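# Slide a drive sled into the rack's empty bay

## Task

Take a drive sled from the shelf and push it into the one empty bay of the rack so that its front face lines up flush with the neighbouring drives and it is oriented the same way up as they are; then open the gripper and pull the arm away. It only counts if the sled stays seated on its own after the robot has let go.

## Robot and tools

Robot: two six-joint arms, left_arm (the robot's own left, on the +y side) and right_arm, each ending in a parallel two-finger gripper. Each wrist carries a fisheye camera: cam_left_wrist and cam_right_wrist, both 616x616 pixels. Image left/right has nothing to do with which arm is which.

Frame: results report every gripper in a single shared frame. Origin is on the floor (z = 0) under the middle of the robot's base; +x is the direction the robot faces, +y toward left_arm, +z up. Positions are metres, orientation is a quaternion in w,x,y,z order. The point reported sits midway between the finger pads, roughly 1 cm short of the fingertips; the fingers extend along the gripper's +z and close along its y. Reported hand positions can be somewhat off, especially with the arm stretched out, and the two arms may give different poses for identical joint angles. The floor is the only surface of known height.

Tool execute_actions, argument actions: a list holding at most one item. An empty list just reports the current state. An item with rows moves the robot; an item with only steps is a pause. Optional pictures (true/false) chooses whether camera images come back; by default they do.
- Motion item: {"rows": [[...], ...], "steps": n}. n is 1 to 15 control steps of 1/30 s each (default 15). Each row drives one step; if rows run out, the final row is held for the remaining steps. Every row is one flat list of 14 numbers covering both arms, even if only one moves: left_arm waist, shoulder, elbow, wrist pitch, wrist yaw, wrist roll, opening, then the same seven for right_arm.
- The six joint values are absolute target angles in radians (the same scale the Joint positions line prints), not offsets. Nominal ranges: waist -2.880..2.880, shoulder 0.000..3.142, elbow 0.000..3.019, wrist pitch -1.693..1.571, wrist yaw -1.571..1.571, wrist roll -2.094..2.094. A target more than 0.019 rad outside a range, and farther out than the joint currently is, makes the whole call refused and nothing is sent. True ends may differ by up to 0.019 rad either way; a joint asked beyond its true end stops there and a 'joint sent to its limit' note may appear (possibly about an earlier action). No note does not prove there is room left.
- Opening is an absolute value from -1 (closed) to +1 (fully open, about 0.094 m between pads). Away from the extremes, the fingers move to where that arm's grip_measured would read the commanded value.
- Pause item: {"steps": n} with n up to 300; it returns once n steps have elapsed since the previous result, counting your reply time.

Motion limits: each step, a joint's target is clamped to a fixed lead over its measured angle (waist 0.264, shoulder 0.32, elbow 0.276, wrist pitch 0.33, wrist yaw 0.186, wrist roll 0.522 rad), and if the targets would move a gripper more than 70 mm from where it is, all that arm's targets are pulled back proportionally. So large moves need several calls. Between calls the arms keep heading to the last row sent until they settle or a step is HELD; the sim runs while you think.

Result lines: the state line left_arm: ... | right_arm: ... gives each gripper's position and quaternion. Joint positions and Joint velocities list per arm the six joints (rad, rad/s) and finger gap (m, m/s). grip_measured is finger opening on the command scale, each gripper with its own fixed error of up to about 1 mm. Joint torques are per-joint drive outputs with offsets, scaling and noise; non-zero even unloaded. 'joint command not followed' means a clearance check altered some joint targets; the rest of the row still ran. HELD flags steps on which your row was partly or wholly not sent. MOTOR HOT appears from 85 °C; at 100 °C an OVER-TEMPERATURE FAULT drops that arm until it cools, so don't hold loads longer than needed.

Gripping: to hold the sled, command an opening below grip_measured; about 0.03 below is firm, less is gentler. Pads push roughly 50-62 N each (sometimes less), with a brief spike on first contact; very thin parts get less force. Brief external tugs on held parts or pushes on loose items can occur, so check the grasp.

Tool zoom_image: camera (cam_left_wrist or cam_right_wrist) and region [x0, y0, x1, y1] in pixels of that camera's latest full image, origin top-left, at most 504x504. Returns a closer view; use it to check alignment and flushness.

Tool finished_scene: argument scene, the integer number of the current scene. Only call it once the sled is seated, released and the gripper has backed away. Answering without any tool call ends everything.

Avoid: knocking objects over or out of the work area, dropping or slamming the sled, forcing it hard into the bay, and letting the two arms collide or push on each other. Smooth, economical motion is preferred.

Each tool is called after ">>>" as name(argument=value, ...) on one line, values as JSON.

## Session

>>> execute_actions(actions=[])

Scene clock: 0.00 s of 5400.00 s.
left_arm: end_effector_position=(+0.3684, +0.1755, +1.0582) grip_measured=+0.057 end_effector_quat_wxyz=(+0.122, -0.667, +0.733, -0.055) | right_arm: end_effector_position=(+0.3798, +0.0255, +0.9990) grip_measured=-0.988 end_effector_quat_wxyz=(+0.152, +0.357, +0.833, +0.396)
Joint positions: left_arm=[-2.382  1.735  0.666 -0.235 -0.214 -1.792  0.05 ] | right_arm=[ 2.641  2.206  0.66   0.87  -0.109  1.435  0.001]
Joint velocities: left_arm=[-0.005 -0.005 -0.012 -0.022  0.125  0.022 -0.   ] | right_arm=[-0.005  0.005 -0.017  0.002  0.007 -0.007  0.001]
Joint torques (N m, as the arm reports them, + toward a larger angle): no reading

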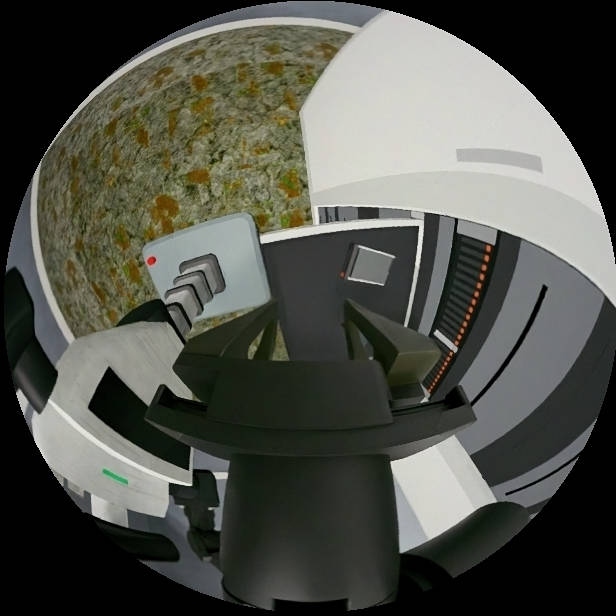

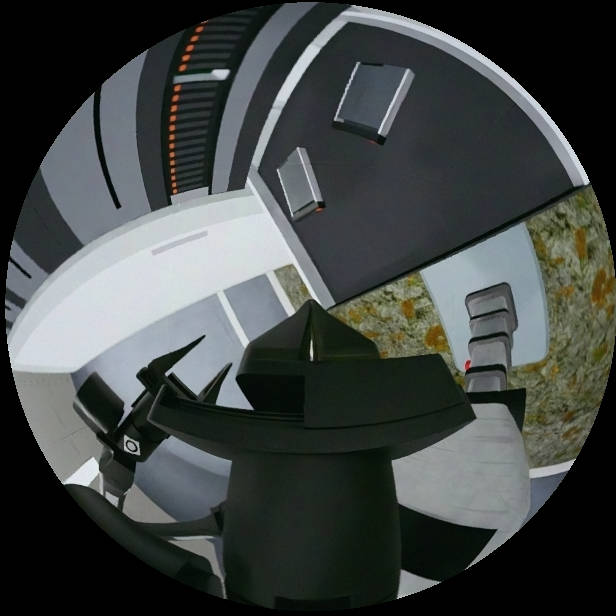

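>>> zoom_image(camera="cam_left_wrist", region=[300, 180, 600, 420])

>>> zoom_image(camera="cam_right_wrist", region=[120, 0, 440, 240])

Region (300, 180, 600, 420) of cam_left_wrist's 616x616 image, scaled by 1.680, with more detail than that image has; it fills the top 403 rows of this view, and the rest is white.

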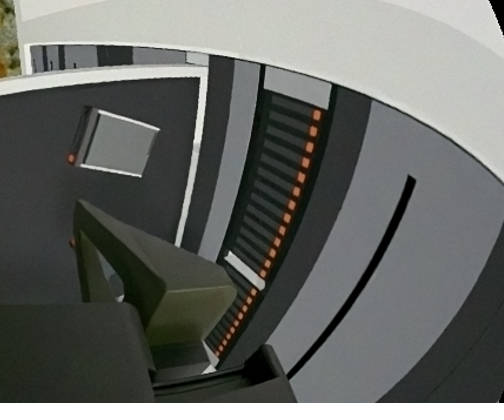

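Region (120, 0, 440, 240) of cam_right_wrist's 616x616 image, scaled by 1.575, with more detail than that image has; it fills the top 378 rows of this view, and the rest is white.

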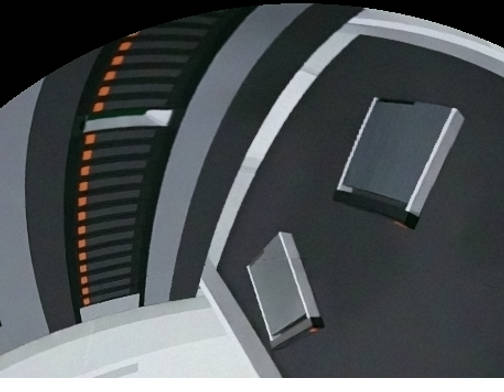

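>>> execute_actions(actions=[{"rows":[[-2.182,1.735,0.666,-0.235,-0.214,-1.792,1,2.641,2.206,0.66,0.87,-0.109,1.435,-1]]}], pictures=false)

>>> execute_actions(actions=[{"rows":[[-2.182,1.535,0.666,-0.235,-0.214,-1.792,1,2.641,2.206,0.66,0.87,-0.109,1.435,-1]]}], pictures=false)

>>> execute_actions(actions=[{"rows":[[-2.182,1.535,0.866,-0.235,-0.214,-1.792,1,2.641,2.206,0.66,0.87,-0.109,1.435,-1]]}], pictures=false)

>>> execute_actions(actions=[{"rows":[[-2.182,1.535,0.866,-0.035,-0.214,-1.792,1,2.641,2.206,0.66,0.87,-0.109,1.435,-1]]}], pictures=false)

>>> execute_actions(actions=[{"rows":[[-2.182,1.535,0.866,-0.035,-0.014,-1.792,1,2.641,2.206,0.66,0.87,-0.109,1.435,-1]]}], pictures=false)

>>> execute_actions(actions=[{"rows":[[-2.182,1.535,0.866,-0.035,-0.014,-1.592,1,2.641,2.206,0.66,0.87,-0.109,1.435,-1]]}])

Scene clock: 30.83 s of 5400.00 s.
left_arm: end_effector_position=(+0.3809, +0.2568, +1.0549) grip_measured=+1.000 end_effector_quat_wxyz=(+0.130, -0.737, +0.662, -0.035) | right_arm: end_effector_position=(+0.3798, +0.0255, +0.9990) grip_measured=-0.988 end_effector_quat_wxyz=(+0.152, +0.357, +0.833, +0.396)
Joint positions: left_arm=[-2.177  1.735  0.666 -0.235 -0.216 -1.792  0.094] | right_arm=[ 2.641  2.206  0.66   0.87  -0.109  1.435  0.001]
Joint velocities: left_arm=[-0.044  0.015 -0.007 -0.007  0.037 -0.037  0.   ] | right_arm=[-0.015  0.005  0.022  0.007  0.037  0.007 -0.   ]
Joint torques (N m, as the arm reports them, + toward a larger angle): left_arm=[ -0.9  -11.07   3.68   0.9   -0.16   0.  ] | right_arm=[  1.57 -11.53   1.03   1.56  -0.05  -0.04]
Steps of this call (steps 1 to 90: nothing new was sent; then 27.33 s passed at rest; steps 91 to 105: all 15 steps of this action). Readings (joint positions):
91: left_arm=[-2.369 1.735 0.666 -0.235 -0.208 -1.792] | right_arm=[2.641 2.206 0.660 0.870 -0.109 1.435]
92: left_arm=[-2.338 1.735 0.666 -0.235 -0.207 -1.792] | right_arm=[2.641 2.206 0.660 0.870 -0.109 1.435]
94: left_arm=[-2.248 1.735 0.666 -0.235 -0.210 -1.792] | right_arm=[2.641 2.206 0.660 0.870 -0.109 1.435]
98: left_arm=[-2.150 1.735 0.666 -0.235 -0.216 -1.792] | right_arm=[2.641 2.206 0.660 0.870 -0.109 1.435]
105: the state above

Scene clock: 31.33 s of 5400.00 s.
left_arm: end_effector_position=(+0.4139, +0.2549, +1.1307) grip_measured=+1.000 end_effector_quat_wxyz=(+0.183, -0.735, +0.643, -0.115) | right_arm: end_effector_position=(+0.3798, +0.0255, +0.9990) grip_measured=-0.988 end_effector_quat_wxyz=(+0.152, +0.357, +0.833, +0.396)
Joint positions: left_arm=[-2.177  1.528  0.654 -0.235 -0.215 -1.792  0.094] | right_arm=[ 2.641  2.206  0.66   0.87  -0.109  1.435  0.001]
Joint velocities: left_arm=[ 0.005  0.142 -0.002  0.002 -0.007  0.022  0.   ] | right_arm=[-0.015 -0.005  0.007 -0.017 -0.051  0.007 -0.   ]
Joint torques (N m, as the arm reports them, + toward a larger angle): left_arm=[-0.9  -9.76  5.74  1.31 -0.21  0.01] | right_arm=[  1.71 -11.49   1.12   1.5   -0.05  -0.04]
Steps of this call (steps 1 to 15: all 15 steps of this action). Readings (joint positions):
1: left_arm=[-2.177 1.724 0.665 -0.235 -0.215 -1.792] | right_arm=[2.641 2.206 0.660 0.870 -0.109 1.435]
2: left_arm=[-2.177 1.698 0.658 -0.235 -0.215 -1.792] | right_arm=[2.641 2.206 0.660 0.870 -0.109 1.435]
4: left_arm=[-2.177 1.622 0.652 -0.235 -0.215 -1.792] | right_arm=[2.641 2.206 0.660 0.870 -0.109 1.435]
8: left_arm=[-2.177 1.507 0.654 -0.235 -0.215 -1.792] | right_arm=[2.641 2.206 0.660 0.870 -0.109 1.435]
15: the state above

Scene clock: 31.83 s of 5400.00 s.
left_arm: end_effector_position=(+0.5077, +0.2444, +1.1969) grip_measured=+1.000 end_effector_quat_wxyz=(+0.230, -0.726, +0.620, -0.187) | right_arm: end_effector_position=(+0.3798, +0.0255, +0.9990) grip_measured=-0.988 end_effector_quat_wxyz=(+0.152, +0.357, +0.833, +0.396)
Joint positions: left_arm=[-2.177  1.538  0.847 -0.237 -0.215 -1.792  0.094] | right_arm=[ 2.641  2.206  0.66   0.87  -0.109  1.435  0.001]
Joint velocities: left_arm=[-0.005 -0.005  0.012  0.002 -0.007  0.022  0.   ] | right_arm=[-0.015 -0.005 -0.017  0.002 -0.051  0.022 -0.   ]
Joint torques (N m, as the arm reports them, + toward a larger angle): left_arm=[ -1.04 -12.21   7.35   1.49  -0.19   0.04] | right_arm=[  1.45 -11.7    1.05   1.52  -0.07  -0.05]
Steps of this call (steps 1 to 15: all 15 steps of this action). Readings (joint positions):
1: left_arm=[-2.177 1.532 0.661 -0.236 -0.215 -1.792] | right_arm=[2.641 2.206 0.660 0.870 -0.109 1.435]
2: left_arm=[-2.177 1.537 0.673 -0.237 -0.215 -1.792] | right_arm=[2.641 2.206 0.660 0.870 -0.109 1.435]
4: left_arm=[-2.177 1.544 0.714 -0.237 -0.215 -1.792] | right_arm=[2.641 2.206 0.660 0.870 -0.109 1.435]
8: left_arm=[-2.177 1.545 0.813 -0.237 -0.215 -1.792] | right_arm=[2.641 2.206 0.660 0.870 -0.109 1.435]
15: the state above

Scene clock: 32.33 s of 5400.00 s.
left_arm: end_effector_position=(+0.5402, +0.2409, +1.2218) grip_measured=+1.000 end_effector_quat_wxyz=(+0.275, -0.712, +0.593, -0.257) | right_arm: end_effector_position=(+0.3798, +0.0255, +0.9990) grip_measured=-0.988 end_effector_quat_wxyz=(+0.152, +0.357, +0.833, +0.396)
Joint positions: left_arm=[-2.177  1.54   0.844 -0.056 -0.215 -1.792  0.094] | right_arm=[ 2.641  2.206  0.66   0.87  -0.109  1.435  0.001]
Joint velocities: left_arm=[ 0.005 -0.005 -0.022 -0.002  0.051  0.051  0.   ] | right_arm=[-0.005 -0.015 -0.007  0.012  0.007 -0.051 -0.   ]
Joint torques (N m, as the arm reports them, + toward a larger angle): left_arm=[ -1.08 -12.62   7.73   2.66  -0.16   0.04] | right_arm=[  1.67 -11.56   1.06   1.57  -0.06  -0.05]
Steps of this call (steps 1 to 15: all 15 steps of this action). Readings (joint positions):
1: left_arm=[-2.177 1.538 0.845 -0.198 -0.215 -1.792] | right_arm=[2.641 2.206 0.660 0.870 -0.109 1.435]
2: left_arm=[-2.177 1.541 0.843 -0.147 -0.215 -1.792] | right_arm=[2.641 2.206 0.660 0.870 -0.109 1.435]
4: left_arm=[-2.177 1.540 0.844 -0.082 -0.215 -1.792] | right_arm=[2.641 2.206 0.660 0.870 -0.109 1.435]
8: left_arm=[-2.177 1.540 0.844 -0.058 -0.215 -1.792] | right_arm=[2.641 2.206 0.660 0.870 -0.109 1.435]
15: the state above

Scene clock: 32.83 s of 5400.00 s.
left_arm: end_effector_position=(+0.5382, +0.2065, +1.2206) grip_measured=+1.000 end_effector_quat_wxyz=(+0.202, -0.690, +0.622, -0.312) | right_arm: end_effector_position=(+0.3798, +0.0255, +0.9990) grip_measured=-0.988 end_effector_quat_wxyz=(+0.152, +0.357, +0.833, +0.396)
Joint positions: left_arm=[-2.178  1.54   0.844 -0.055 -0.017 -1.792  0.094] | right_arm=[ 2.641  2.206  0.66   0.87  -0.109  1.435  0.001]
Joint velocities: left_arm=[ 0.005 -0.005  0.027 -0.002 -0.022 -0.037  0.   ] | right_arm=[-0.005  0.005 -0.002 -0.012 -0.037 -0.007  0.   ]
Joint torques (N m, as the arm reports them, + toward a larger angle): left_arm=[ -0.98 -12.37   7.69   2.64   0.07   0.04] | right_arm=[  1.48 -11.73   1.11   1.54  -0.07  -0.06]
Steps of this call (steps 1 to 15: all 15 steps of this action). Readings (joint positions):
1: left_arm=[-2.174 1.540 0.844 -0.056 -0.122 -1.792] | right_arm=[2.641 2.206 0.660 0.870 -0.109 1.435]
2: left_arm=[-2.174 1.540 0.844 -0.055 -0.057 -1.792] | right_arm=[2.641 2.206 0.660 0.870 -0.109 1.435]
4: left_arm=[-2.178 1.540 0.844 -0.055 -0.022 -1.792] | right_arm=[2.641 2.206 0.660 0.870 -0.109 1.435]
8: left_arm=[-2.178 1.540 0.844 -0.055 -0.017 -1.792] | right_arm=[2.641 2.206 0.660 0.870 -0.109 1.435]
15: the state above

Scene clock: 33.33 s of 5400.00 s.
left_arm: end_effector_position=(+0.5382, +0.2064, +1.2206) grip_measured=+1.000 end_effector_quat_wxyz=(+0.229, -0.631, +0.681, -0.292) | right_arm: end_effector_position=(+0.3798, +0.0255, +0.9990) grip_measured=-0.988 end_effector_quat_wxyz=(+0.152, +0.357, +0.833, +0.396)
Joint positions: left_arm=[-2.178  1.54   0.844 -0.055 -0.017 -1.612  0.094] | right_arm=[ 2.641  2.206  0.66   0.87  -0.109  1.435  0.001]
Joint velocities: left_arm=[ 0.015 -0.005 -0.012 -0.012 -0.051  0.007  0.   ] | right_arm=[-0.015  0.005  0.007 -0.002  0.007 -0.037  0.001]
Joint torques (N m, as the arm reports them, + toward a larger angle): left_arm=[ -0.94 -12.48   7.74   2.67   0.07   0.22] | right_arm=[  1.52 -11.37   1.03   1.5   -0.06  -0.04]
Steps of this call (steps 1 to 15: all 15 steps of this action). Readings (joint positions):
1: left_arm=[-2.178 1.540 0.844 -0.055 -0.017 -1.761] | right_arm=[2.641 2.206 0.660 0.870 -0.109 1.435]
2: left_arm=[-2.178 1.540 0.844 -0.055 -0.017 -1.730] | right_arm=[2.641 2.206 0.660 0.870 -0.109 1.435]
4: left_arm=[-2.178 1.540 0.844 -0.055 -0.017 -1.685] | right_arm=[2.641 2.206 0.660 0.870 -0.109 1.435]
8: left_arm=[-2.178 1.540 0.844 -0.055 -0.017 -1.638] | right_arm=[2.641 2.206 0.660 0.870 -0.109 1.435]
15: the state above

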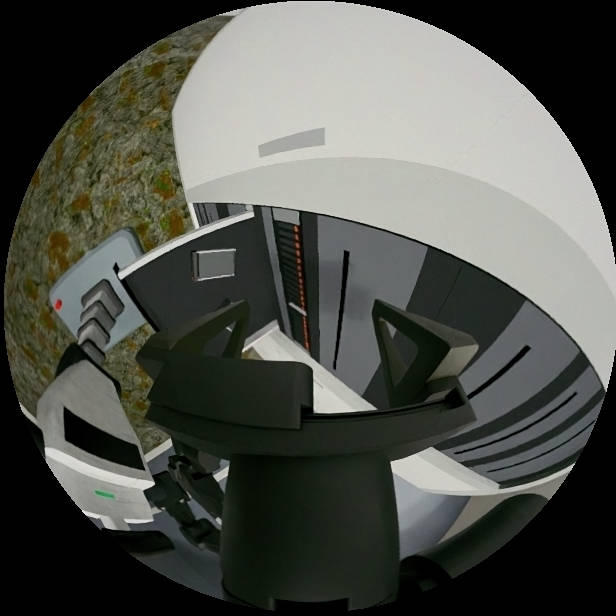

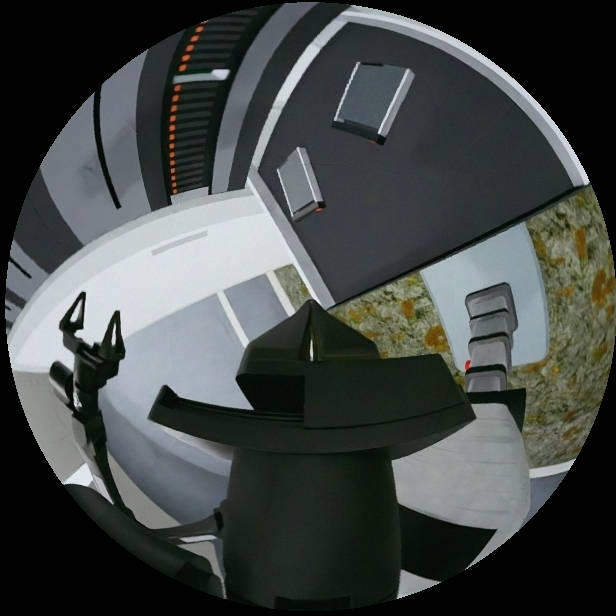

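>>> execute_actions(actions=[{"rows":[[-2.2,1.7,0.8,0.1,0,-1.0,1,2.2,2.0,0.66,0.87,-0.109,1.435,-1]]}], pictures=false)

>>> execute_actions(actions=[{"rows":[[-2.28,2.02,0.56,0.56,0,0,1,1.5,1.9,0.66,0.87,-0.109,1.435,-1]]}], pictures=false)

>>> execute_actions(actions=[{"steps":25}])

Scene clock: 107.10 s of 5400.00 s.
left_arm: end_effector_position=(+0.5121, +0.1956, +1.1236) grip_measured=+1.000 end_effector_quat_wxyz=(+0.255, -0.410, +0.854, -0.195) | right_arm: end_effector_position=(+0.5273, -0.1966, +1.0946) grip_measured=-0.988 end_effector_quat_wxyz=(+0.315, +0.515, +0.692, +0.396)
Joint positions: left_arm=[-2.193  1.724  0.784  0.08  -0.003 -1.036  0.094] | right_arm=[ 2.153  1.982  0.658  0.867 -0.105  1.435  0.001]
Joint velocities: left_arm=[-0.005 -0.083  0.007 -0.007 -0.037  0.198  0.   ] | right_arm=[ 0.005 -0.005  0.007 -0.012  0.037 -0.066  0.001]
Joint torques (N m, as the arm reports them, + toward a larger angle): left_arm=[ -1.58 -15.13   6.02   2.64   0.05   0.15] | right_arm=[  5.56 -10.35   3.15   1.94  -0.27  -0.03]
Steps of this call (steps 1 to 15: the robot went on to your last target; steps 16 to 90: nothing new was sent; then 70.27 s passed at rest; steps 91 to 105: all 15 steps of this action). Readings (joint positions):
91: left_arm=[-2.179 1.550 0.837 -0.025 -0.012 -1.528] | right_arm=[2.633 2.200 0.660 0.869 -0.112 1.435]
92: left_arm=[-2.180 1.569 0.834 0.020 -0.007 -1.431] | right_arm=[2.616 2.188 0.657 0.867 -0.113 1.435]
94: left_arm=[-2.185 1.629 0.830 0.068 -0.004 -1.280] | right_arm=[2.555 2.149 0.656 0.867 -0.113 1.435]
98: left_arm=[-2.192 1.721 0.800 0.078 -0.003 -1.122] | right_arm=[2.383 2.056 0.657 0.867 -0.113 1.435]
105: the state above

Scene clock: 107.60 s of 5400.00 s.
left_arm: end_effector_position=(+0.3740, +0.1744, +0.9750) grip_measured=+1.000 end_effector_quat_wxyz=(+0.243, +0.042, +0.967, -0.070) | right_arm: end_effector_position=(+0.4797, -0.5437, +1.1268) grip_measured=-0.988 end_effector_quat_wxyz=(+0.456, +0.687, +0.497, +0.272)
Joint positions: left_arm=[-2.281  2.067  0.539  0.522 -0.002 -0.145  0.094] | right_arm=[ 1.511  1.907  0.658  0.867 -0.108  1.435  0.001]
Joint velocities: left_arm=[-0.015 -0.122  0.037  0.164  0.037  0.901  0.   ] | right_arm=[-1.177 -0.024 -0.017  0.002  0.081 -0.051 -0.   ]
Joint torques (N m, as the arm reports them, + toward a larger angle): left_arm=[ -0.38 -15.16   2.24   2.66   0.07   0.09] | right_arm=[  5.42 -11.11   3.82   1.92  -0.24  -0.06]
Steps of this call (steps 1 to 15: all 15 steps of this action). Readings (joint positions):
1: left_arm=[-2.195 1.728 0.774 0.108 -0.003 -1.006] | right_arm=[2.143 1.981 0.658 0.867 -0.111 1.435]
2: left_arm=[-2.197 1.738 0.760 0.154 -0.003 -0.970] | right_arm=[2.125 1.977 0.658 0.867 -0.113 1.435]
4: left_arm=[-2.209 1.782 0.720 0.247 -0.003 -0.888] | right_arm=[2.059 1.962 0.658 0.867 -0.114 1.435]
8: left_arm=[-2.246 1.933 0.619 0.449 -0.003 -0.615] | right_arm=[1.871 1.928 0.658 0.867 -0.114 1.435]
15: the state above

Scene clock: 108.43 s of 5400.00 s.
left_arm: end_effector_position=(+0.3958, +0.1698, +0.9937) grip_measured=+1.000 end_effector_quat_wxyz=(+0.281, +0.103, +0.952, -0.058) | right_arm: end_effector_position=(+0.4774, -0.5481, +1.1271) grip_measured=-0.988 end_effector_quat_wxyz=(+0.457, +0.689, +0.494, +0.270)
Joint positions: left_arm=[-2.281  2.029  0.55   0.543 -0.002 -0.014  0.094] | right_arm=[ 1.502  1.906  0.658  0.867 -0.108  1.435  0.001]
Joint velocities: left_arm=[ 0.005 -0.005  0.002 -0.012 -0.022  0.022  0.   ] | right_arm=[-0.005 -0.005  0.007 -0.002  0.007 -0.037 -0.   ]
Joint torques (N m, as the arm reports them, + toward a larger angle): left_arm=[ -0.63 -12.64   2.02   2.42   0.08   0.15] | right_arm=[  0.16 -11.85   3.93   1.91  -0.09  -0.07]
Steps of this call (steps 1 to 25: the robot went on to your last target). Readings (joint positions):
1: left_arm=[-2.281 2.062 0.541 0.528 -0.002 -0.118] | right_arm=[1.478 1.906 0.658 0.867 -0.105 1.435]
2: left_arm=[-2.281 2.054 0.543 0.532 -0.002 -0.097] | right_arm=[1.457 1.906 0.658 0.867 -0.104 1.435]
4: left_arm=[-2.281 2.040 0.546 0.538 -0.002 -0.067] | right_arm=[1.450 1.906 0.658 0.867 -0.104 1.435]
8: left_arm=[-2.281 2.029 0.550 0.543 -0.002 -0.035] | right_arm=[1.485 1.906 0.658 0.867 -0.106 1.435]
25: the state above

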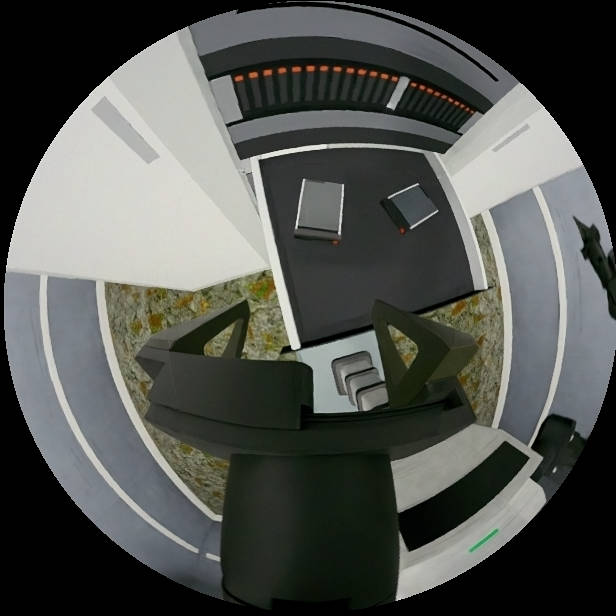

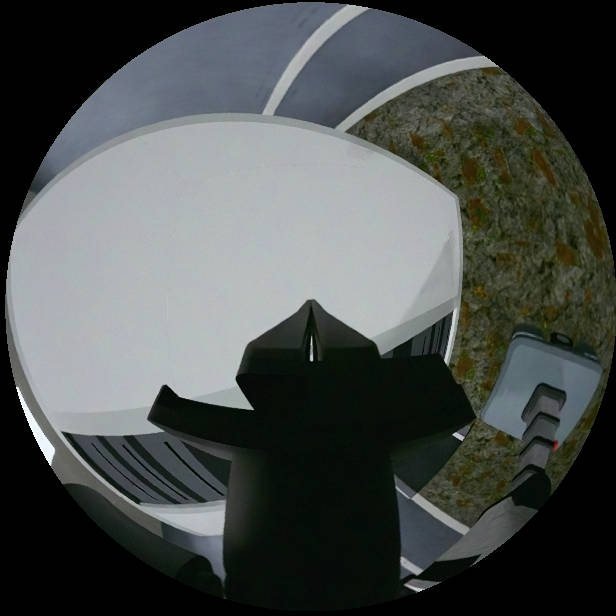

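>>> execute_actions(actions=[{"rows":[[-2.35,2.3,0.7,0.9,0,0,1,1.5,1.9,0.66,0.87,-0.109,1.435,-1]]}], pictures=false)

>>> execute_actions(actions=[{"rows":[[-2.35,2.53,0.8,1.13,0,0,1,1.5,1.9,0.66,0.87,-0.109,1.435,-1]]}], pictures=false)

>>> execute_actions(actions=[{"steps":15}])

Scene clock: 126.57 s of 5400.00 s.
left_arm: end_effector_position=(+0.4385, +0.1202, +0.9420) grip_measured=+1.000 end_effector_quat_wxyz=(+0.366, +0.131, +0.917, -0.084) | right_arm: end_effector_position=(+0.4774, -0.5481, +1.1271) grip_measured=-0.988 end_effector_quat_wxyz=(+0.457, +0.689, +0.494, +0.270)
Joint positions: left_arm=[-2.354  2.324  0.696  0.877 -0.002 -0.013  0.094] | right_arm=[ 1.502  1.906  0.658  0.867 -0.108  1.435  0.001]
Joint velocities: left_arm=[-0.005 -0.073 -0.002  0.051  0.022 -0.066  0.   ] | right_arm=[-0.015  0.005  0.007 -0.012  0.007 -0.022 -0.001]
Joint torques (N m, as the arm reports them, + toward a larger angle): left_arm=[ -0.3  -15.67   0.79   2.77   0.08   0.11] | right_arm=[  0.39 -11.88   3.93   1.89  -0.07  -0.07]
Steps of this call (steps 1 to 15: the robot went on to your last target; steps 16 to 90: nothing new was sent; then 14.63 s passed at rest; steps 91 to 105: all 15 steps of this action). Readings (joint positions):
91: left_arm=[-2.285 2.051 0.555 0.603 -0.002 -0.013] | right_arm=[1.502 1.906 0.658 0.867 -0.108 1.435]
92: left_arm=[-2.294 2.100 0.579 0.700 -0.002 -0.013] | right_arm=[1.502 1.906 0.658 0.867 -0.108 1.435]
94: left_arm=[-2.319 2.222 0.663 0.822 -0.002 -0.013] | right_arm=[1.502 1.906 0.658 0.867 -0.108 1.435]
98: left_arm=[-2.352 2.334 0.713 0.868 -0.002 -0.013] | right_arm=[1.502 1.906 0.658 0.867 -0.108 1.435]
105: the state above

Scene clock: 127.07 s of 5400.00 s.
left_arm: end_effector_position=(+0.4452, +0.1152, +0.8902) grip_measured=+1.000 end_effector_quat_wxyz=(+0.412, +0.127, +0.898, -0.091) | right_arm: end_effector_position=(+0.4774, -0.5481, +1.1271) grip_measured=-0.988 end_effector_quat_wxyz=(+0.457, +0.689, +0.494, +0.270)
Joint positions: left_arm=[-2.354  2.553  0.795  1.107 -0.002 -0.013  0.094] | right_arm=[ 1.502  1.906  0.658  0.867 -0.108  1.435  0.001]
Joint velocities: left_arm=[ 0.005 -0.044 -0.012  0.022  0.066 -0.051  0.   ] | right_arm=[-0.015 -0.015 -0.002 -0.007  0.022  0.022 -0.001]
Joint torques (N m, as the arm reports them, + toward a larger angle): left_arm=[ -0.53 -15.94   0.03   2.9    0.09   0.11] | right_arm=[  0.18 -12.18   3.92   1.85  -0.08  -0.06]
Steps of this call (steps 1 to 15: all 15 steps of this action). Readings (joint positions):
1: left_arm=[-2.354 2.341 0.704 0.930 -0.002 -0.013] | right_arm=[1.502 1.906 0.658 0.867 -0.108 1.435]
2: left_arm=[-2.354 2.377 0.728 1.008 -0.002 -0.013] | right_arm=[1.502 1.906 0.658 0.867 -0.108 1.435]
4: left_arm=[-2.354 2.463 0.791 1.083 -0.002 -0.013] | right_arm=[1.502 1.906 0.658 0.867 -0.108 1.435]
8: left_arm=[-2.354 2.551 0.806 1.100 -0.002 -0.013] | right_arm=[1.502 1.906 0.658 0.867 -0.108 1.435]
15: the state above

Scene clock: 127.57 s of 5400.00 s.
left_arm: end_effector_position=(+0.4470, +0.1147, +0.8924) grip_measured=+1.000 end_effector_quat_wxyz=(+0.414, +0.126, +0.897, -0.091) | right_arm: end_effector_position=(+0.4774, -0.5481, +1.1271) grip_measured=-0.988 end_effector_quat_wxyz=(+0.457, +0.689, +0.494, +0.270)
Joint positions: left_arm=[-2.354  2.549  0.795  1.109 -0.002 -0.013  0.094] | right_arm=[ 1.502  1.906  0.658  0.867 -0.108  1.435  0.001]
Joint velocities: left_arm=[-0.005  0.005 -0.002  0.002 -0.037 -0.051  0.   ] | right_arm=[-0.015 -0.005  0.002  0.007  0.007 -0.037  0.001]
Joint torques (N m, as the arm reports them, + toward a larger angle): left_arm=[ -0.6  -16.53   0.15   2.91   0.09   0.12] | right_arm=[  0.27 -11.99   3.96   1.89  -0.09  -0.06]
Steps of this call (steps 1 to 15: the robot went on to your last target). Readings (joint positions):
1: left_arm=[-2.354 2.551 0.795 1.108 -0.002 -0.013] | right_arm=[1.502 1.906 0.658 0.867 -0.108 1.435]
2: left_arm=[-2.354 2.550 0.795 1.108 -0.002 -0.013] | right_arm=[1.502 1.906 0.658 0.867 -0.108 1.435]
4: left_arm=[-2.354 2.549 0.795 1.109 -0.002 -0.013] | right_arm=[1.502 1.906 0.658 0.867 -0.108 1.435]
8: left_arm=[-2.354 2.549 0.795 1.109 -0.002 -0.013] | right_arm=[1.502 1.906 0.658 0.867 -0.108 1.435]
15: the state above
All arms were judged still, so your last target was given up. Only a new action makes them travel on or press farther. Fingers that are still opening or closing keep moving.

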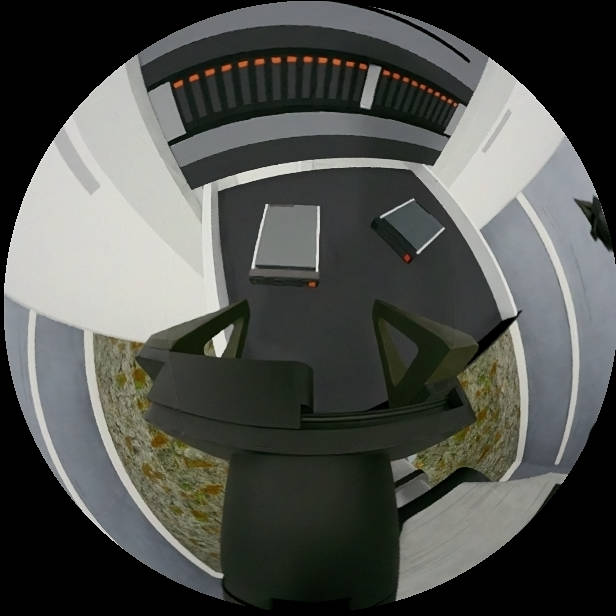

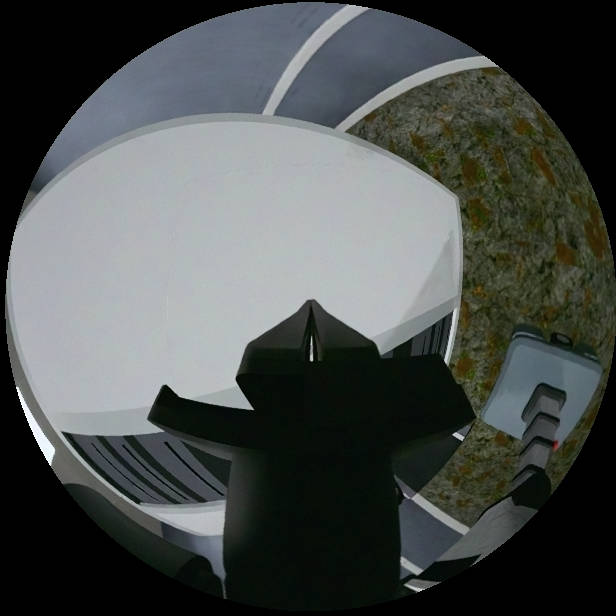

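>>> execute_actions(actions=[{"rows":[[-2.285,2.655,0.983,1.03,0.07,0,1,1.5,1.9,0.66,0.87,-0.109,1.435,-1]]}], pictures=false)

>>> execute_actions(actions=[{"steps":12}])

Scene clock: 143.77 s of 5400.00 s.
left_arm: end_effector_position=(+0.5000, +0.1153, +0.8535) grip_measured=+1.000 end_effector_quat_wxyz=(+0.425, +0.120, +0.890, -0.111) | right_arm: end_effector_position=(+0.4774, -0.5481, +1.1271) grip_measured=-0.988 end_effector_quat_wxyz=(+0.457, +0.689, +0.494, +0.270)
Joint positions: left_arm=[-2.296  2.651  0.988  1.048  0.072 -0.004  0.094] | right_arm=[ 1.502  1.906  0.658  0.867 -0.108  1.435  0.001]
Joint velocities: left_arm=[-0.015  0.005 -0.002 -0.012 -0.022 -0.007  0.   ] | right_arm=[-0.024 -0.015 -0.002  0.022 -0.022  0.037 -0.001]
Joint torques (N m, as the arm reports them, + toward a larger angle): left_arm=[  0.17 -15.9    0.06   1.16  -0.08   0.02] | right_arm=[  0.18 -11.95   3.87   1.92  -0.07  -0.07]
Steps of this call (steps 1 to 90: nothing new was sent; then 12.70 s passed at rest; steps 91 to 105: all 15 steps of this action). Readings (joint positions):
91: left_arm=[-2.348 2.557 0.813 1.095 0.036 -0.012] | right_arm=[1.502 1.906 0.658 0.867 -0.108 1.435]
92: left_arm=[-2.340 2.577 0.853 1.075 0.057 -0.012] | right_arm=[1.502 1.906 0.658 0.867 -0.108 1.435]
94: left_arm=[-2.317 2.629 0.948 1.053 0.066 -0.012] | right_arm=[1.502 1.906 0.658 0.867 -0.108 1.435]
98: left_arm=[-2.296 2.651 0.988 1.048 0.072 -0.005] | right_arm=[1.502 1.906 0.658 0.867 -0.108 1.435]
105: the state above

Scene clock: 144.17 s of 5400.00 s.
left_arm: end_effector_position=(+0.5000, +0.1153, +0.8535) grip_measured=+1.000 end_effector_quat_wxyz=(+0.425, +0.120, +0.890, -0.111) | right_arm: end_effector_position=(+0.4774, -0.5481, +1.1271) grip_measured=-0.988 end_effector_quat_wxyz=(+0.457, +0.689, +0.494, +0.270)
Joint positions: left_arm=[-2.296  2.651  0.988  1.048  0.072 -0.004  0.094] | right_arm=[ 1.502  1.906  0.658  0.867 -0.108  1.435  0.001]
Joint velocities: left_arm=[-0.015 -0.005 -0.002  0.007 -0.037 -0.007  0.   ] | right_arm=[ 0.015 -0.005 -0.007 -0.017 -0.095 -0.051 -0.   ]
Joint torques (N m, as the arm reports them, + toward a larger angle): left_arm=[  0.02 -15.9    0.09   1.11  -0.06   0.02] | right_arm=[  0.21 -11.69   3.91   1.89  -0.08  -0.05]
Steps of this call (steps 1 to 12: the robot went on to your last target). Readings (joint positions):
1: left_arm=[-2.296 2.651 0.988 1.048 0.072 -0.004] | right_arm=[1.502 1.906 0.658 0.867 -0.108 1.435]
2: left_arm=[-2.296 2.651 0.988 1.048 0.072 -0.004] | right_arm=[1.502 1.906 0.658 0.867 -0.108 1.435]
4: left_arm=[-2.296 2.651 0.988 1.048 0.072 -0.004] | right_arm=[1.502 1.906 0.658 0.867 -0.108 1.435]
8: left_arm=[-2.296 2.651 0.988 1.048 0.072 -0.004] | right_arm=[1.502 1.906 0.658 0.867 -0.108 1.435]
12: the state above

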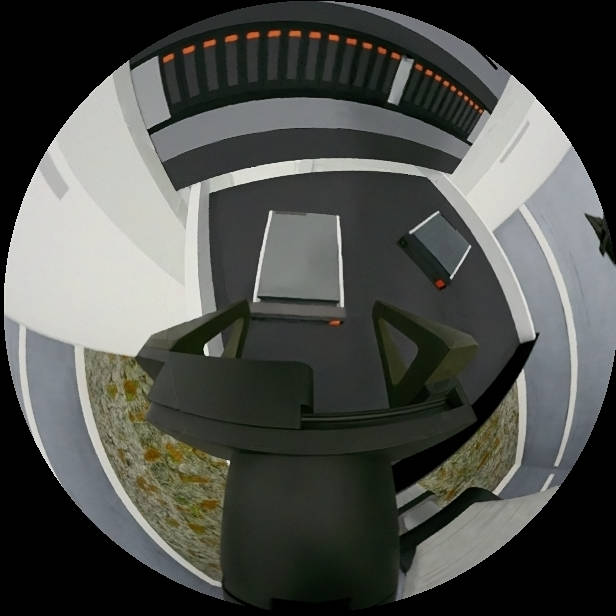

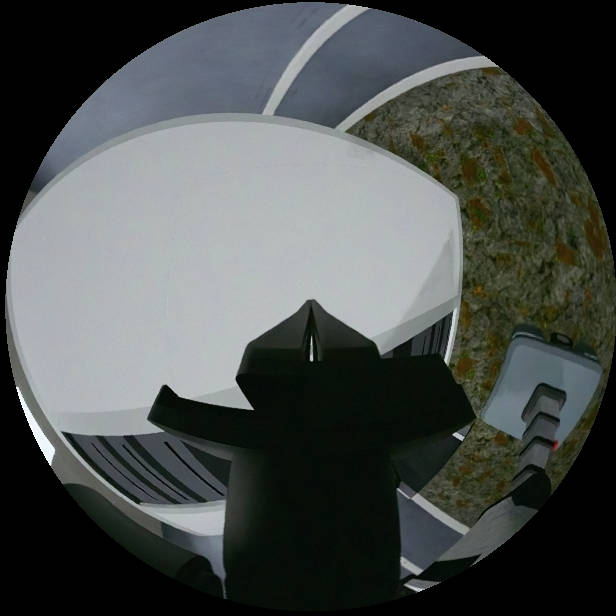

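>>> execute_actions(actions=[{"rows":[[-2.255,2.651,0.988,1.048,0.085,0,1,1.5,1.9,0.66,0.87,-0.109,1.435,-1]],"steps":10}], pictures=false)

>>> execute_actions(actions=[{"rows":[[-2.255,2.74,1.123,1.0,0.085,0,1,1.5,1.9,0.66,0.87,-0.109,1.435,-1]]}])

Scene clock: 155.20 s of 5400.00 s.
left_arm: end_effector_position=(+0.5020, +0.1184, +0.8550) grip_measured=+1.000 end_effector_quat_wxyz=(+0.426, +0.119, +0.890, -0.116) | right_arm: end_effector_position=(+0.4774, -0.5481, +1.1271) grip_measured=-0.988 end_effector_quat_wxyz=(+0.457, +0.689, +0.494, +0.270)
Joint positions: left_arm=[-2.285  2.648  0.988  1.048  0.09  -0.003  0.094] | right_arm=[ 1.502  1.906  0.658  0.867 -0.108  1.435  0.001]
Joint velocities: left_arm=[-0.005  0.015 -0.002 -0.002  0.022  0.051  0.   ] | right_arm=[-0.015 -0.005 -0.022 -0.027  0.066  0.022  0.001]
Joint torques (N m, as the arm reports them, + toward a larger angle): left_arm=[  1.76 -16.07   0.41   1.97  -0.17   0.  ] | right_arm=[  0.32 -11.76   3.93   1.92  -0.08  -0.07]
Steps of this call (steps 1 to 15: the robot went on to your last target; steps 16 to 90: nothing new was sent; then 7.70 s passed at rest; steps 91 to 100: all 10 steps of this action). Readings (joint positions):
91: left_arm=[-2.294 2.651 0.988 1.048 0.078 -0.003] | right_arm=[1.502 1.906 0.658 0.867 -0.108 1.435]
92: left_arm=[-2.292 2.651 0.988 1.048 0.085 -0.003] | right_arm=[1.502 1.906 0.658 0.867 -0.108 1.435]
94: left_arm=[-2.289 2.649 0.988 1.048 0.089 -0.003] | right_arm=[1.502 1.906 0.658 0.867 -0.108 1.435]
98: left_arm=[-2.285 2.648 0.988 1.048 0.090 -0.003] | right_arm=[1.502 1.906 0.658 0.867 -0.108 1.435]
100: the state above

Scene clock: 155.70 s of 5400.00 s.
left_arm: end_effector_position=(+0.5535, +0.1098, +0.8540) grip_measured=+1.000 end_effector_quat_wxyz=(+0.463, +0.123, +0.871, -0.111) | right_arm: end_effector_position=(+0.4774, -0.5481, +1.1271) grip_measured=-0.988 end_effector_quat_wxyz=(+0.457, +0.689, +0.494, +0.270)
Joint positions: left_arm=[-2.279  2.684  1.12   1.032  0.085  0.018  0.094] | right_arm=[ 1.502  1.906  0.658  0.867 -0.108  1.435  0.001]
Joint velocities: left_arm=[-0.015 -0.015  0.012 -0.012 -0.007  0.051  0.   ] | right_arm=[-0.015 -0.005  0.002  0.007  0.051  0.051 -0.   ]
Joint torques (N m, as the arm reports them, + toward a larger angle): left_arm=[  1.15 -12.78   1.31   0.56   0.03  -0.25] | right_arm=[  0.1  -11.74   3.88   1.85  -0.07  -0.05]
Steps of this call (steps 1 to 15: all 15 steps of this action). Readings (joint positions):
1: left_arm=[-2.285 2.653 0.999 1.046 0.090 0.002] | right_arm=[1.502 1.906 0.658 0.867 -0.108 1.435]
2: left_arm=[-2.285 2.659 1.019 1.046 0.089 0.010] | right_arm=[1.502 1.906 0.658 0.867 -0.108 1.435]
4: left_arm=[-2.285 2.672 1.069 1.041 0.086 0.016] | right_arm=[1.502 1.906 0.658 0.867 -0.108 1.435]
8: left_arm=[-2.279 2.683 1.120 1.032 0.085 0.017] | right_arm=[1.502 1.906 0.658 0.867 -0.108 1.435]
15: the state above

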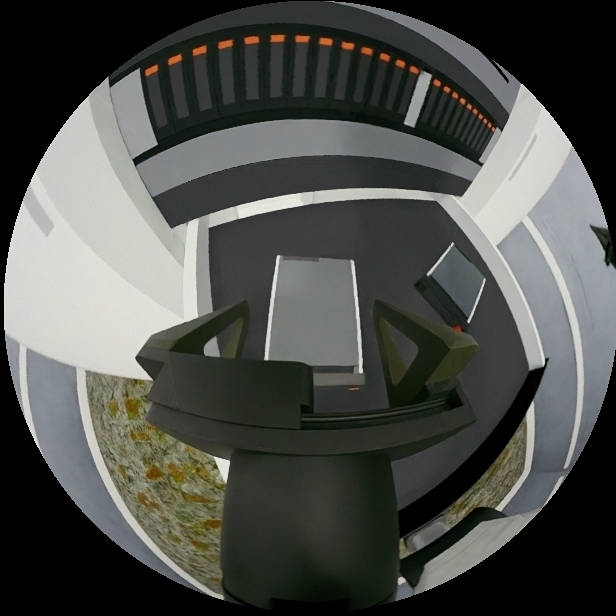

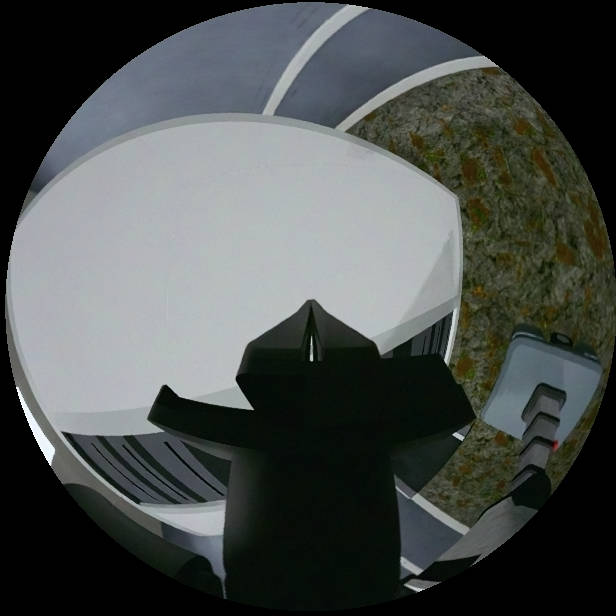

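>>> execute_actions(actions=[{"rows":[[-2.28,2.67,1.12,1.032,0.085,0,0.6,1.5,1.9,0.66,0.87,-0.109,1.435,-1],[-2.28,2.67,1.12,1.032,0.085,0,0.5,1.5,1.9,0.66,0.87,-0.109,1.435,-1],[-2.28,2.67,1.12,1.032,0.085,0,0.4,1.5,1.9,0.66,0.87,-0.109,1.435,-1],[-2.28,2.67,1.12,1.032,0.085,0,0.3,1.5,1.9,0.66,0.87,-0.109,1.435,-1],[-2.28,2.67,1.12,1.032,0.085,0,0.2,1.5,1.9,0.66,0.87,-0.109,1.435,-1]]}])

Scene clock: 169.20 s of 5400.00 s.
left_arm: end_effector_position=(+0.5544, +0.1094, +0.8554) grip_measured=+0.203 end_effector_quat_wxyz=(+0.464, +0.121, +0.870, -0.112) | right_arm: end_effector_position=(+0.4774, -0.5481, +1.1271) grip_measured=-0.988 end_effector_quat_wxyz=(+0.457, +0.689, +0.494, +0.270)
Joint positions: left_arm=[-2.279  2.681  1.12   1.032  0.085  0.014  0.057] | right_arm=[ 1.502  1.906  0.658  0.867 -0.108  1.435  0.001]
Joint velocities: left_arm=[ 0.015  0.005  0.002  0.007  0.051  0.007 -0.001] | right_arm=[ 0.015 -0.015  0.012 -0.002 -0.066  0.081 -0.001]
Joint torques (N m, as the arm reports them, + toward a larger angle): left_arm=[ -1.32 -18.65   1.14   2.02   0.03  -0.15] | right_arm=[  0.32 -12.02   3.96   1.85  -0.06  -0.05]
Steps of this call (steps 1 to 15: the robot went on to your last target; steps 16 to 90: nothing new was sent; then 10.00 s passed at rest; steps 91 to 105: all 15 steps of this action). Readings (joint positions):
91: left_arm=[-2.279 2.681 1.120 1.032 0.085 0.018] | right_arm=[1.502 1.906 0.658 0.867 -0.108 1.435]
92: left_arm=[-2.279 2.681 1.120 1.032 0.085 0.017] | right_arm=[1.502 1.906 0.658 0.867 -0.108 1.435]
94: left_arm=[-2.279 2.681 1.120 1.032 0.085 0.016] | right_arm=[1.502 1.906 0.658 0.867 -0.108 1.435]
98: left_arm=[-2.279 2.681 1.120 1.032 0.085 0.015] | right_arm=[1.502 1.906 0.658 0.867 -0.108 1.435]
105: the state above

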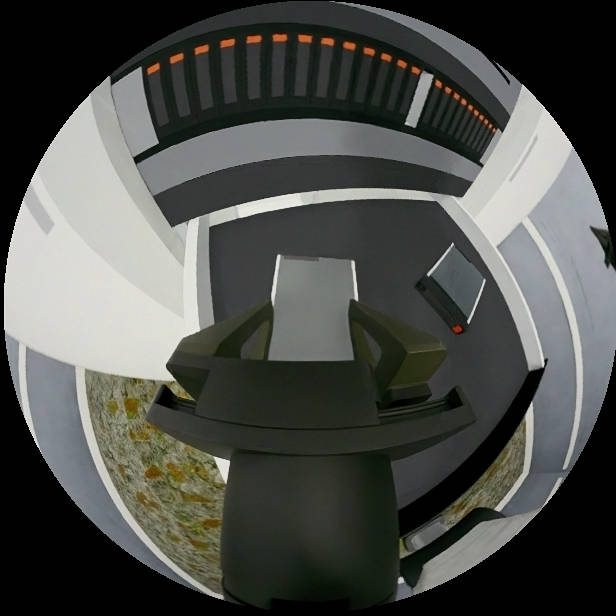

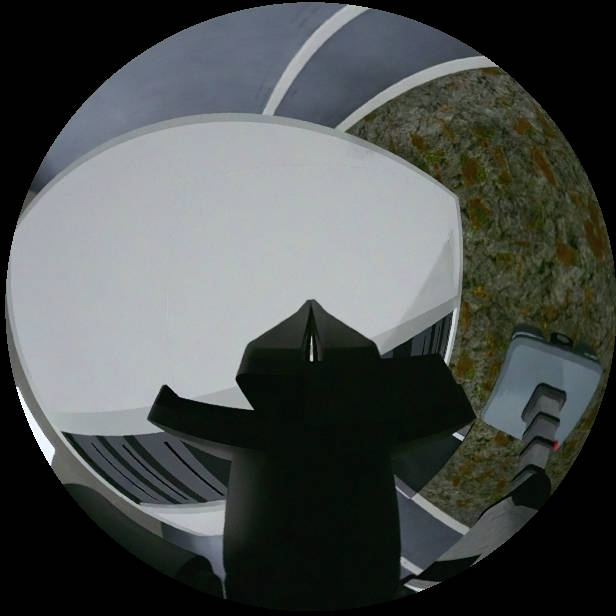

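>>> execute_actions(actions=[{"rows":[[-2.28,2.67,1.12,1.032,0.085,0,0.08,1.5,1.9,0.66,0.87,-0.109,1.435,-1]],"steps":10}])

Scene clock: 172.33 s of 5400.00 s.
left_arm: end_effector_position=(+0.5544, +0.1094, +0.8554) grip_measured=+0.083 end_effector_quat_wxyz=(+0.464, +0.121, +0.870, -0.112) | right_arm: end_effector_position=(+0.4774, -0.5481, +1.1271) grip_measured=-0.988 end_effector_quat_wxyz=(+0.457, +0.689, +0.494, +0.270)
Joint positions: left_arm=[-2.279  2.681  1.12   1.032  0.085  0.013  0.051] | right_arm=[ 1.502  1.906  0.658  0.867 -0.108  1.435  0.001]
Joint velocities: left_arm=[-0.005 -0.015 -0.002  0.002  0.037 -0.037 -0.   ] | right_arm=[-0.015  0.005 -0.017  0.017 -0.022  0.066  0.   ]
Joint torques (N m, as the arm reports them, + toward a larger angle): left_arm=[ -1.12 -18.72   1.1    2.01   0.04  -0.17] | right_arm=[  0.13 -11.96   3.96   1.9   -0.09  -0.06]
Steps of this call (steps 1 to 15: the robot went on to your last target; steps 16 to 84: nothing new was sent; steps 85 to 94: all 10 steps of this action). Readings (joint positions):
85: left_arm=[-2.279 2.681 1.120 1.032 0.085 0.013] | right_arm=[1.502 1.906 0.658 0.867 -0.108 1.435]
86: left_arm=[-2.279 2.681 1.120 1.032 0.085 0.013] | right_arm=[1.502 1.906 0.658 0.867 -0.108 1.435]
88: left_arm=[-2.279 2.681 1.120 1.032 0.085 0.013] | right_arm=[1.502 1.906 0.658 0.867 -0.108 1.435]
92: left_arm=[-2.279 2.681 1.120 1.032 0.085 0.013] | right_arm=[1.502 1.906 0.658 0.867 -0.108 1.435]
94: the state above

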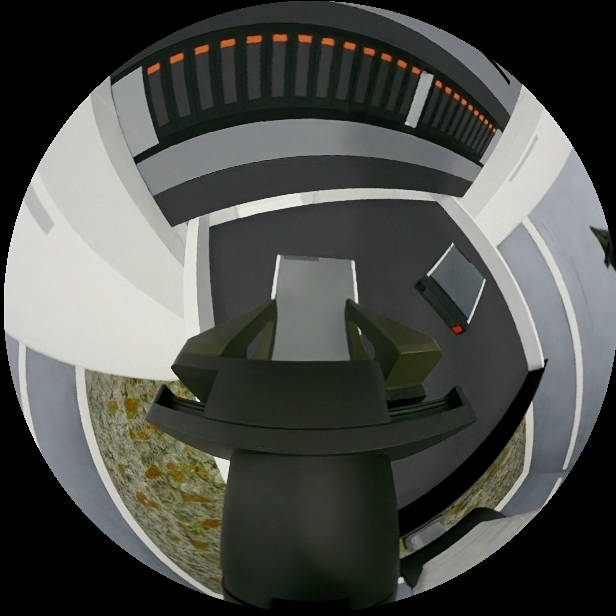

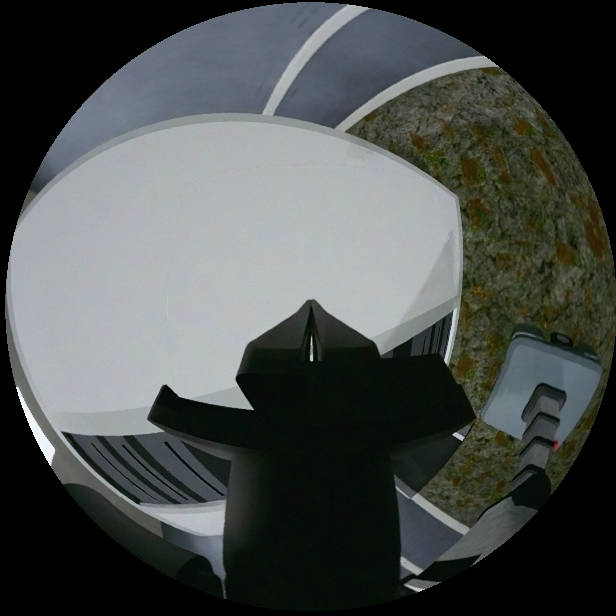

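>>> execute_actions(actions=[{"rows":[[-2.28,2.68,1.12,1.032,0.085,0,0.65,1.5,1.9,0.66,0.87,-0.109,1.435,-1],[-2.28,2.68,1.12,1.032,0.085,0,0.65,1.5,1.9,0.66,0.87,-0.109,1.435,-1],[-2.28,2.68,1.12,1.032,0.085,0,0.65,1.5,1.9,0.66,0.87,-0.109,1.435,-1],[-2.28,2.68,1.12,1.032,0.085,0,0.65,1.5,1.9,0.66,0.87,-0.109,1.435,-1],[-2.28,2.68,1.12,1.032,0.085,0,0.65,1.5,1.9,0.66,0.87,-0.109,1.435,-1],[-2.28,2.76,1.17,1.01,0.085,0,0.65,1.5,1.9,0.66,0.87,-0.109,1.435,-1]]}])

Scene clock: 184.97 s of 5400.00 s.
left_arm: end_effector_position=(+0.5577, +0.1068, +0.8391) grip_measured=+0.647 end_effector_quat_wxyz=(+0.464, +0.115, +0.870, -0.118) | right_arm: end_effector_position=(+0.4774, -0.5481, +1.1271) grip_measured=-0.988 end_effector_quat_wxyz=(+0.457, +0.689, +0.494, +0.270)
Joint positions: left_arm=[-2.279  2.727  1.165  1.036  0.091 -0.005  0.077] | right_arm=[ 1.502  1.906  0.658  0.867 -0.108  1.435  0.001]
Joint velocities: left_arm=[-0.005 -0.005 -0.007 -0.007  0.022 -0.037 -0.001] | right_arm=[ 0.015 -0.005  0.002 -0.012 -0.022  0.022  0.   ]
Joint torques (N m, as the arm reports them, + toward a larger angle): left_arm=[ -1.15 -15.11   1.39   0.81  -0.25   0.03] | right_arm=[  0.44 -11.69   3.92   1.92  -0.07  -0.07]
Steps of this call (steps 1 to 15: the robot went on to your last target; steps 16 to 90: nothing new was sent; then 9.13 s passed at rest; steps 91 to 105: all 15 steps of this action). Readings (joint positions):
91: left_arm=[-2.279 2.681 1.120 1.032 0.085 0.013] | right_arm=[1.502 1.906 0.658 0.867 -0.108 1.435]
92: left_arm=[-2.279 2.681 1.120 1.032 0.085 0.013] | right_arm=[1.502 1.906 0.658 0.867 -0.108 1.435]
94: left_arm=[-2.279 2.681 1.120 1.032 0.085 0.013] | right_arm=[1.502 1.906 0.658 0.867 -0.108 1.435]
98: left_arm=[-2.279 2.710 1.152 1.028 0.085 0.013] | right_arm=[1.502 1.906 0.658 0.867 -0.108 1.435]
105: the state above

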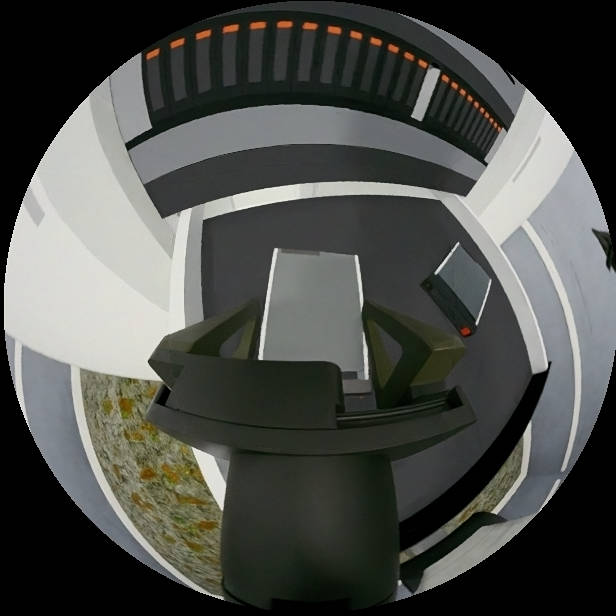

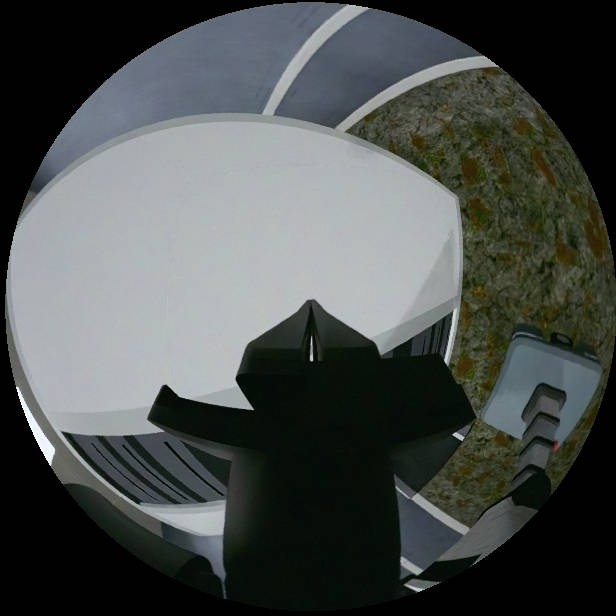

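>>> execute_actions(actions=[{"rows":[[-2.28,2.715,1.165,1.03,0.085,0,0.65,1.5,1.9,0.66,0.87,-0.109,1.435,-1],[-2.28,2.715,1.165,1.03,0.085,0,0.7,1.5,1.9,0.66,0.87,-0.109,1.435,-1],[-2.28,2.715,1.165,1.03,0.085,0,0.8,1.5,1.9,0.66,0.87,-0.109,1.435,-1],[-2.28,2.715,1.165,1.03,0.085,0,0.85,1.5,1.9,0.66,0.87,-0.109,1.435,-1],[-2.28,2.715,1.165,1.03,0.085,0,0.85,1.5,1.9,0.66,0.87,-0.109,1.435,-1],[-2.28,2.715,1.165,1.03,0.085,0,0.85,1.5,1.9,0.66,0.87,-0.109,1.435,-1],[-2.28,2.715,1.165,1.03,0.085,0,0.85,1.5,1.9,0.66,0.87,-0.109,1.435,-1],[-2.28,2.77,1.185,1.02,0.085,0,0.85,1.5,1.9,0.66,0.87,-0.109,1.435,-1]]}])

Scene clock: 193.30 s of 5400.00 s.
left_arm: end_effector_position=(+0.5566, +0.1057, +0.8324) grip_measured=+0.847 end_effector_quat_wxyz=(+0.464, +0.117, +0.870, -0.117) | right_arm: end_effector_position=(+0.4774, -0.5481, +1.1271) grip_measured=-0.988 end_effector_quat_wxyz=(+0.457, +0.689, +0.494, +0.270)
Joint positions: left_arm=[-2.282  2.744  1.178  1.039  0.089  0.     0.087] | right_arm=[ 1.502  1.906  0.658  0.867 -0.108  1.435  0.001]
Joint velocities: left_arm=[-0.005 -0.005  0.012 -0.002  0.007  0.037 -0.   ] | right_arm=[-0.005  0.005 -0.032 -0.007 -0.007  0.051  0.001]
Joint torques (N m, as the arm reports them, + toward a larger angle): left_arm=[ -0.81 -15.72   1.56   1.07  -0.13  -0.02] | right_arm=[  0.18 -11.72   3.89   1.86  -0.08  -0.05]
Steps of this call (steps 1 to 15: the robot went on to your last target; steps 16 to 90: nothing new was sent; then 4.83 s passed at rest; steps 91 to 105: all 15 steps of this action). Readings (joint positions):
91: left_arm=[-2.279 2.725 1.165 1.036 0.091 -0.006] | right_arm=[1.502 1.906 0.658 0.867 -0.108 1.435]
92: left_arm=[-2.279 2.724 1.165 1.036 0.090 -0.005] | right_arm=[1.502 1.906 0.658 0.867 -0.108 1.435]
94: left_arm=[-2.279 2.724 1.165 1.036 0.091 -0.005] | right_arm=[1.502 1.906 0.658 0.867 -0.108 1.435]
98: left_arm=[-2.281 2.726 1.167 1.036 0.090 -0.005] | right_arm=[1.502 1.906 0.658 0.867 -0.108 1.435]
105: the state above

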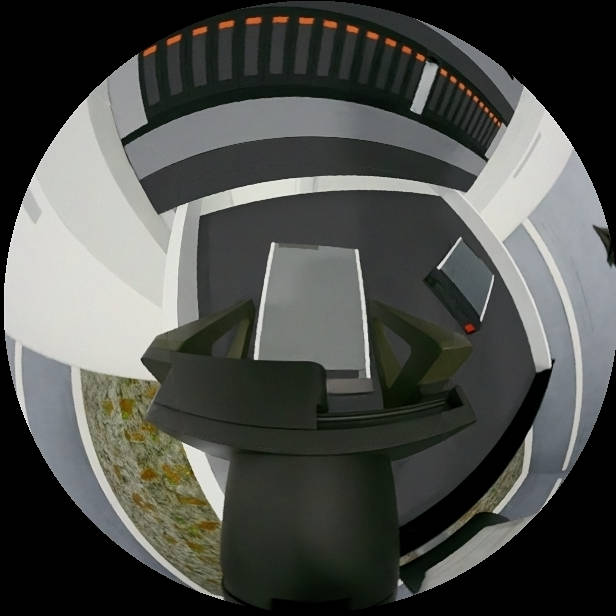

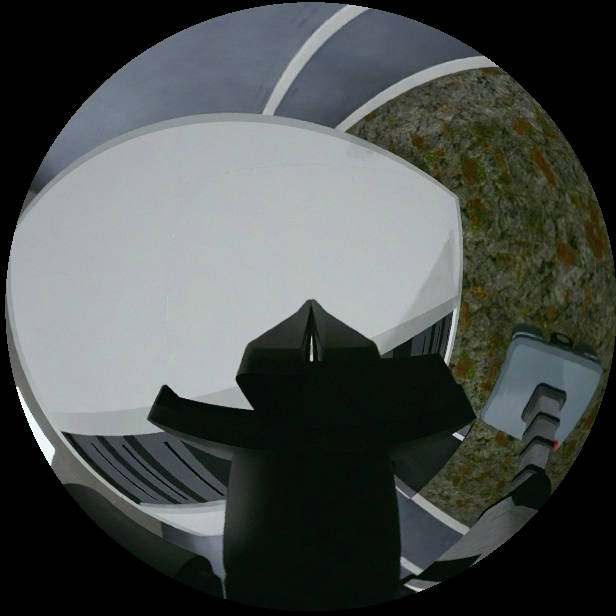

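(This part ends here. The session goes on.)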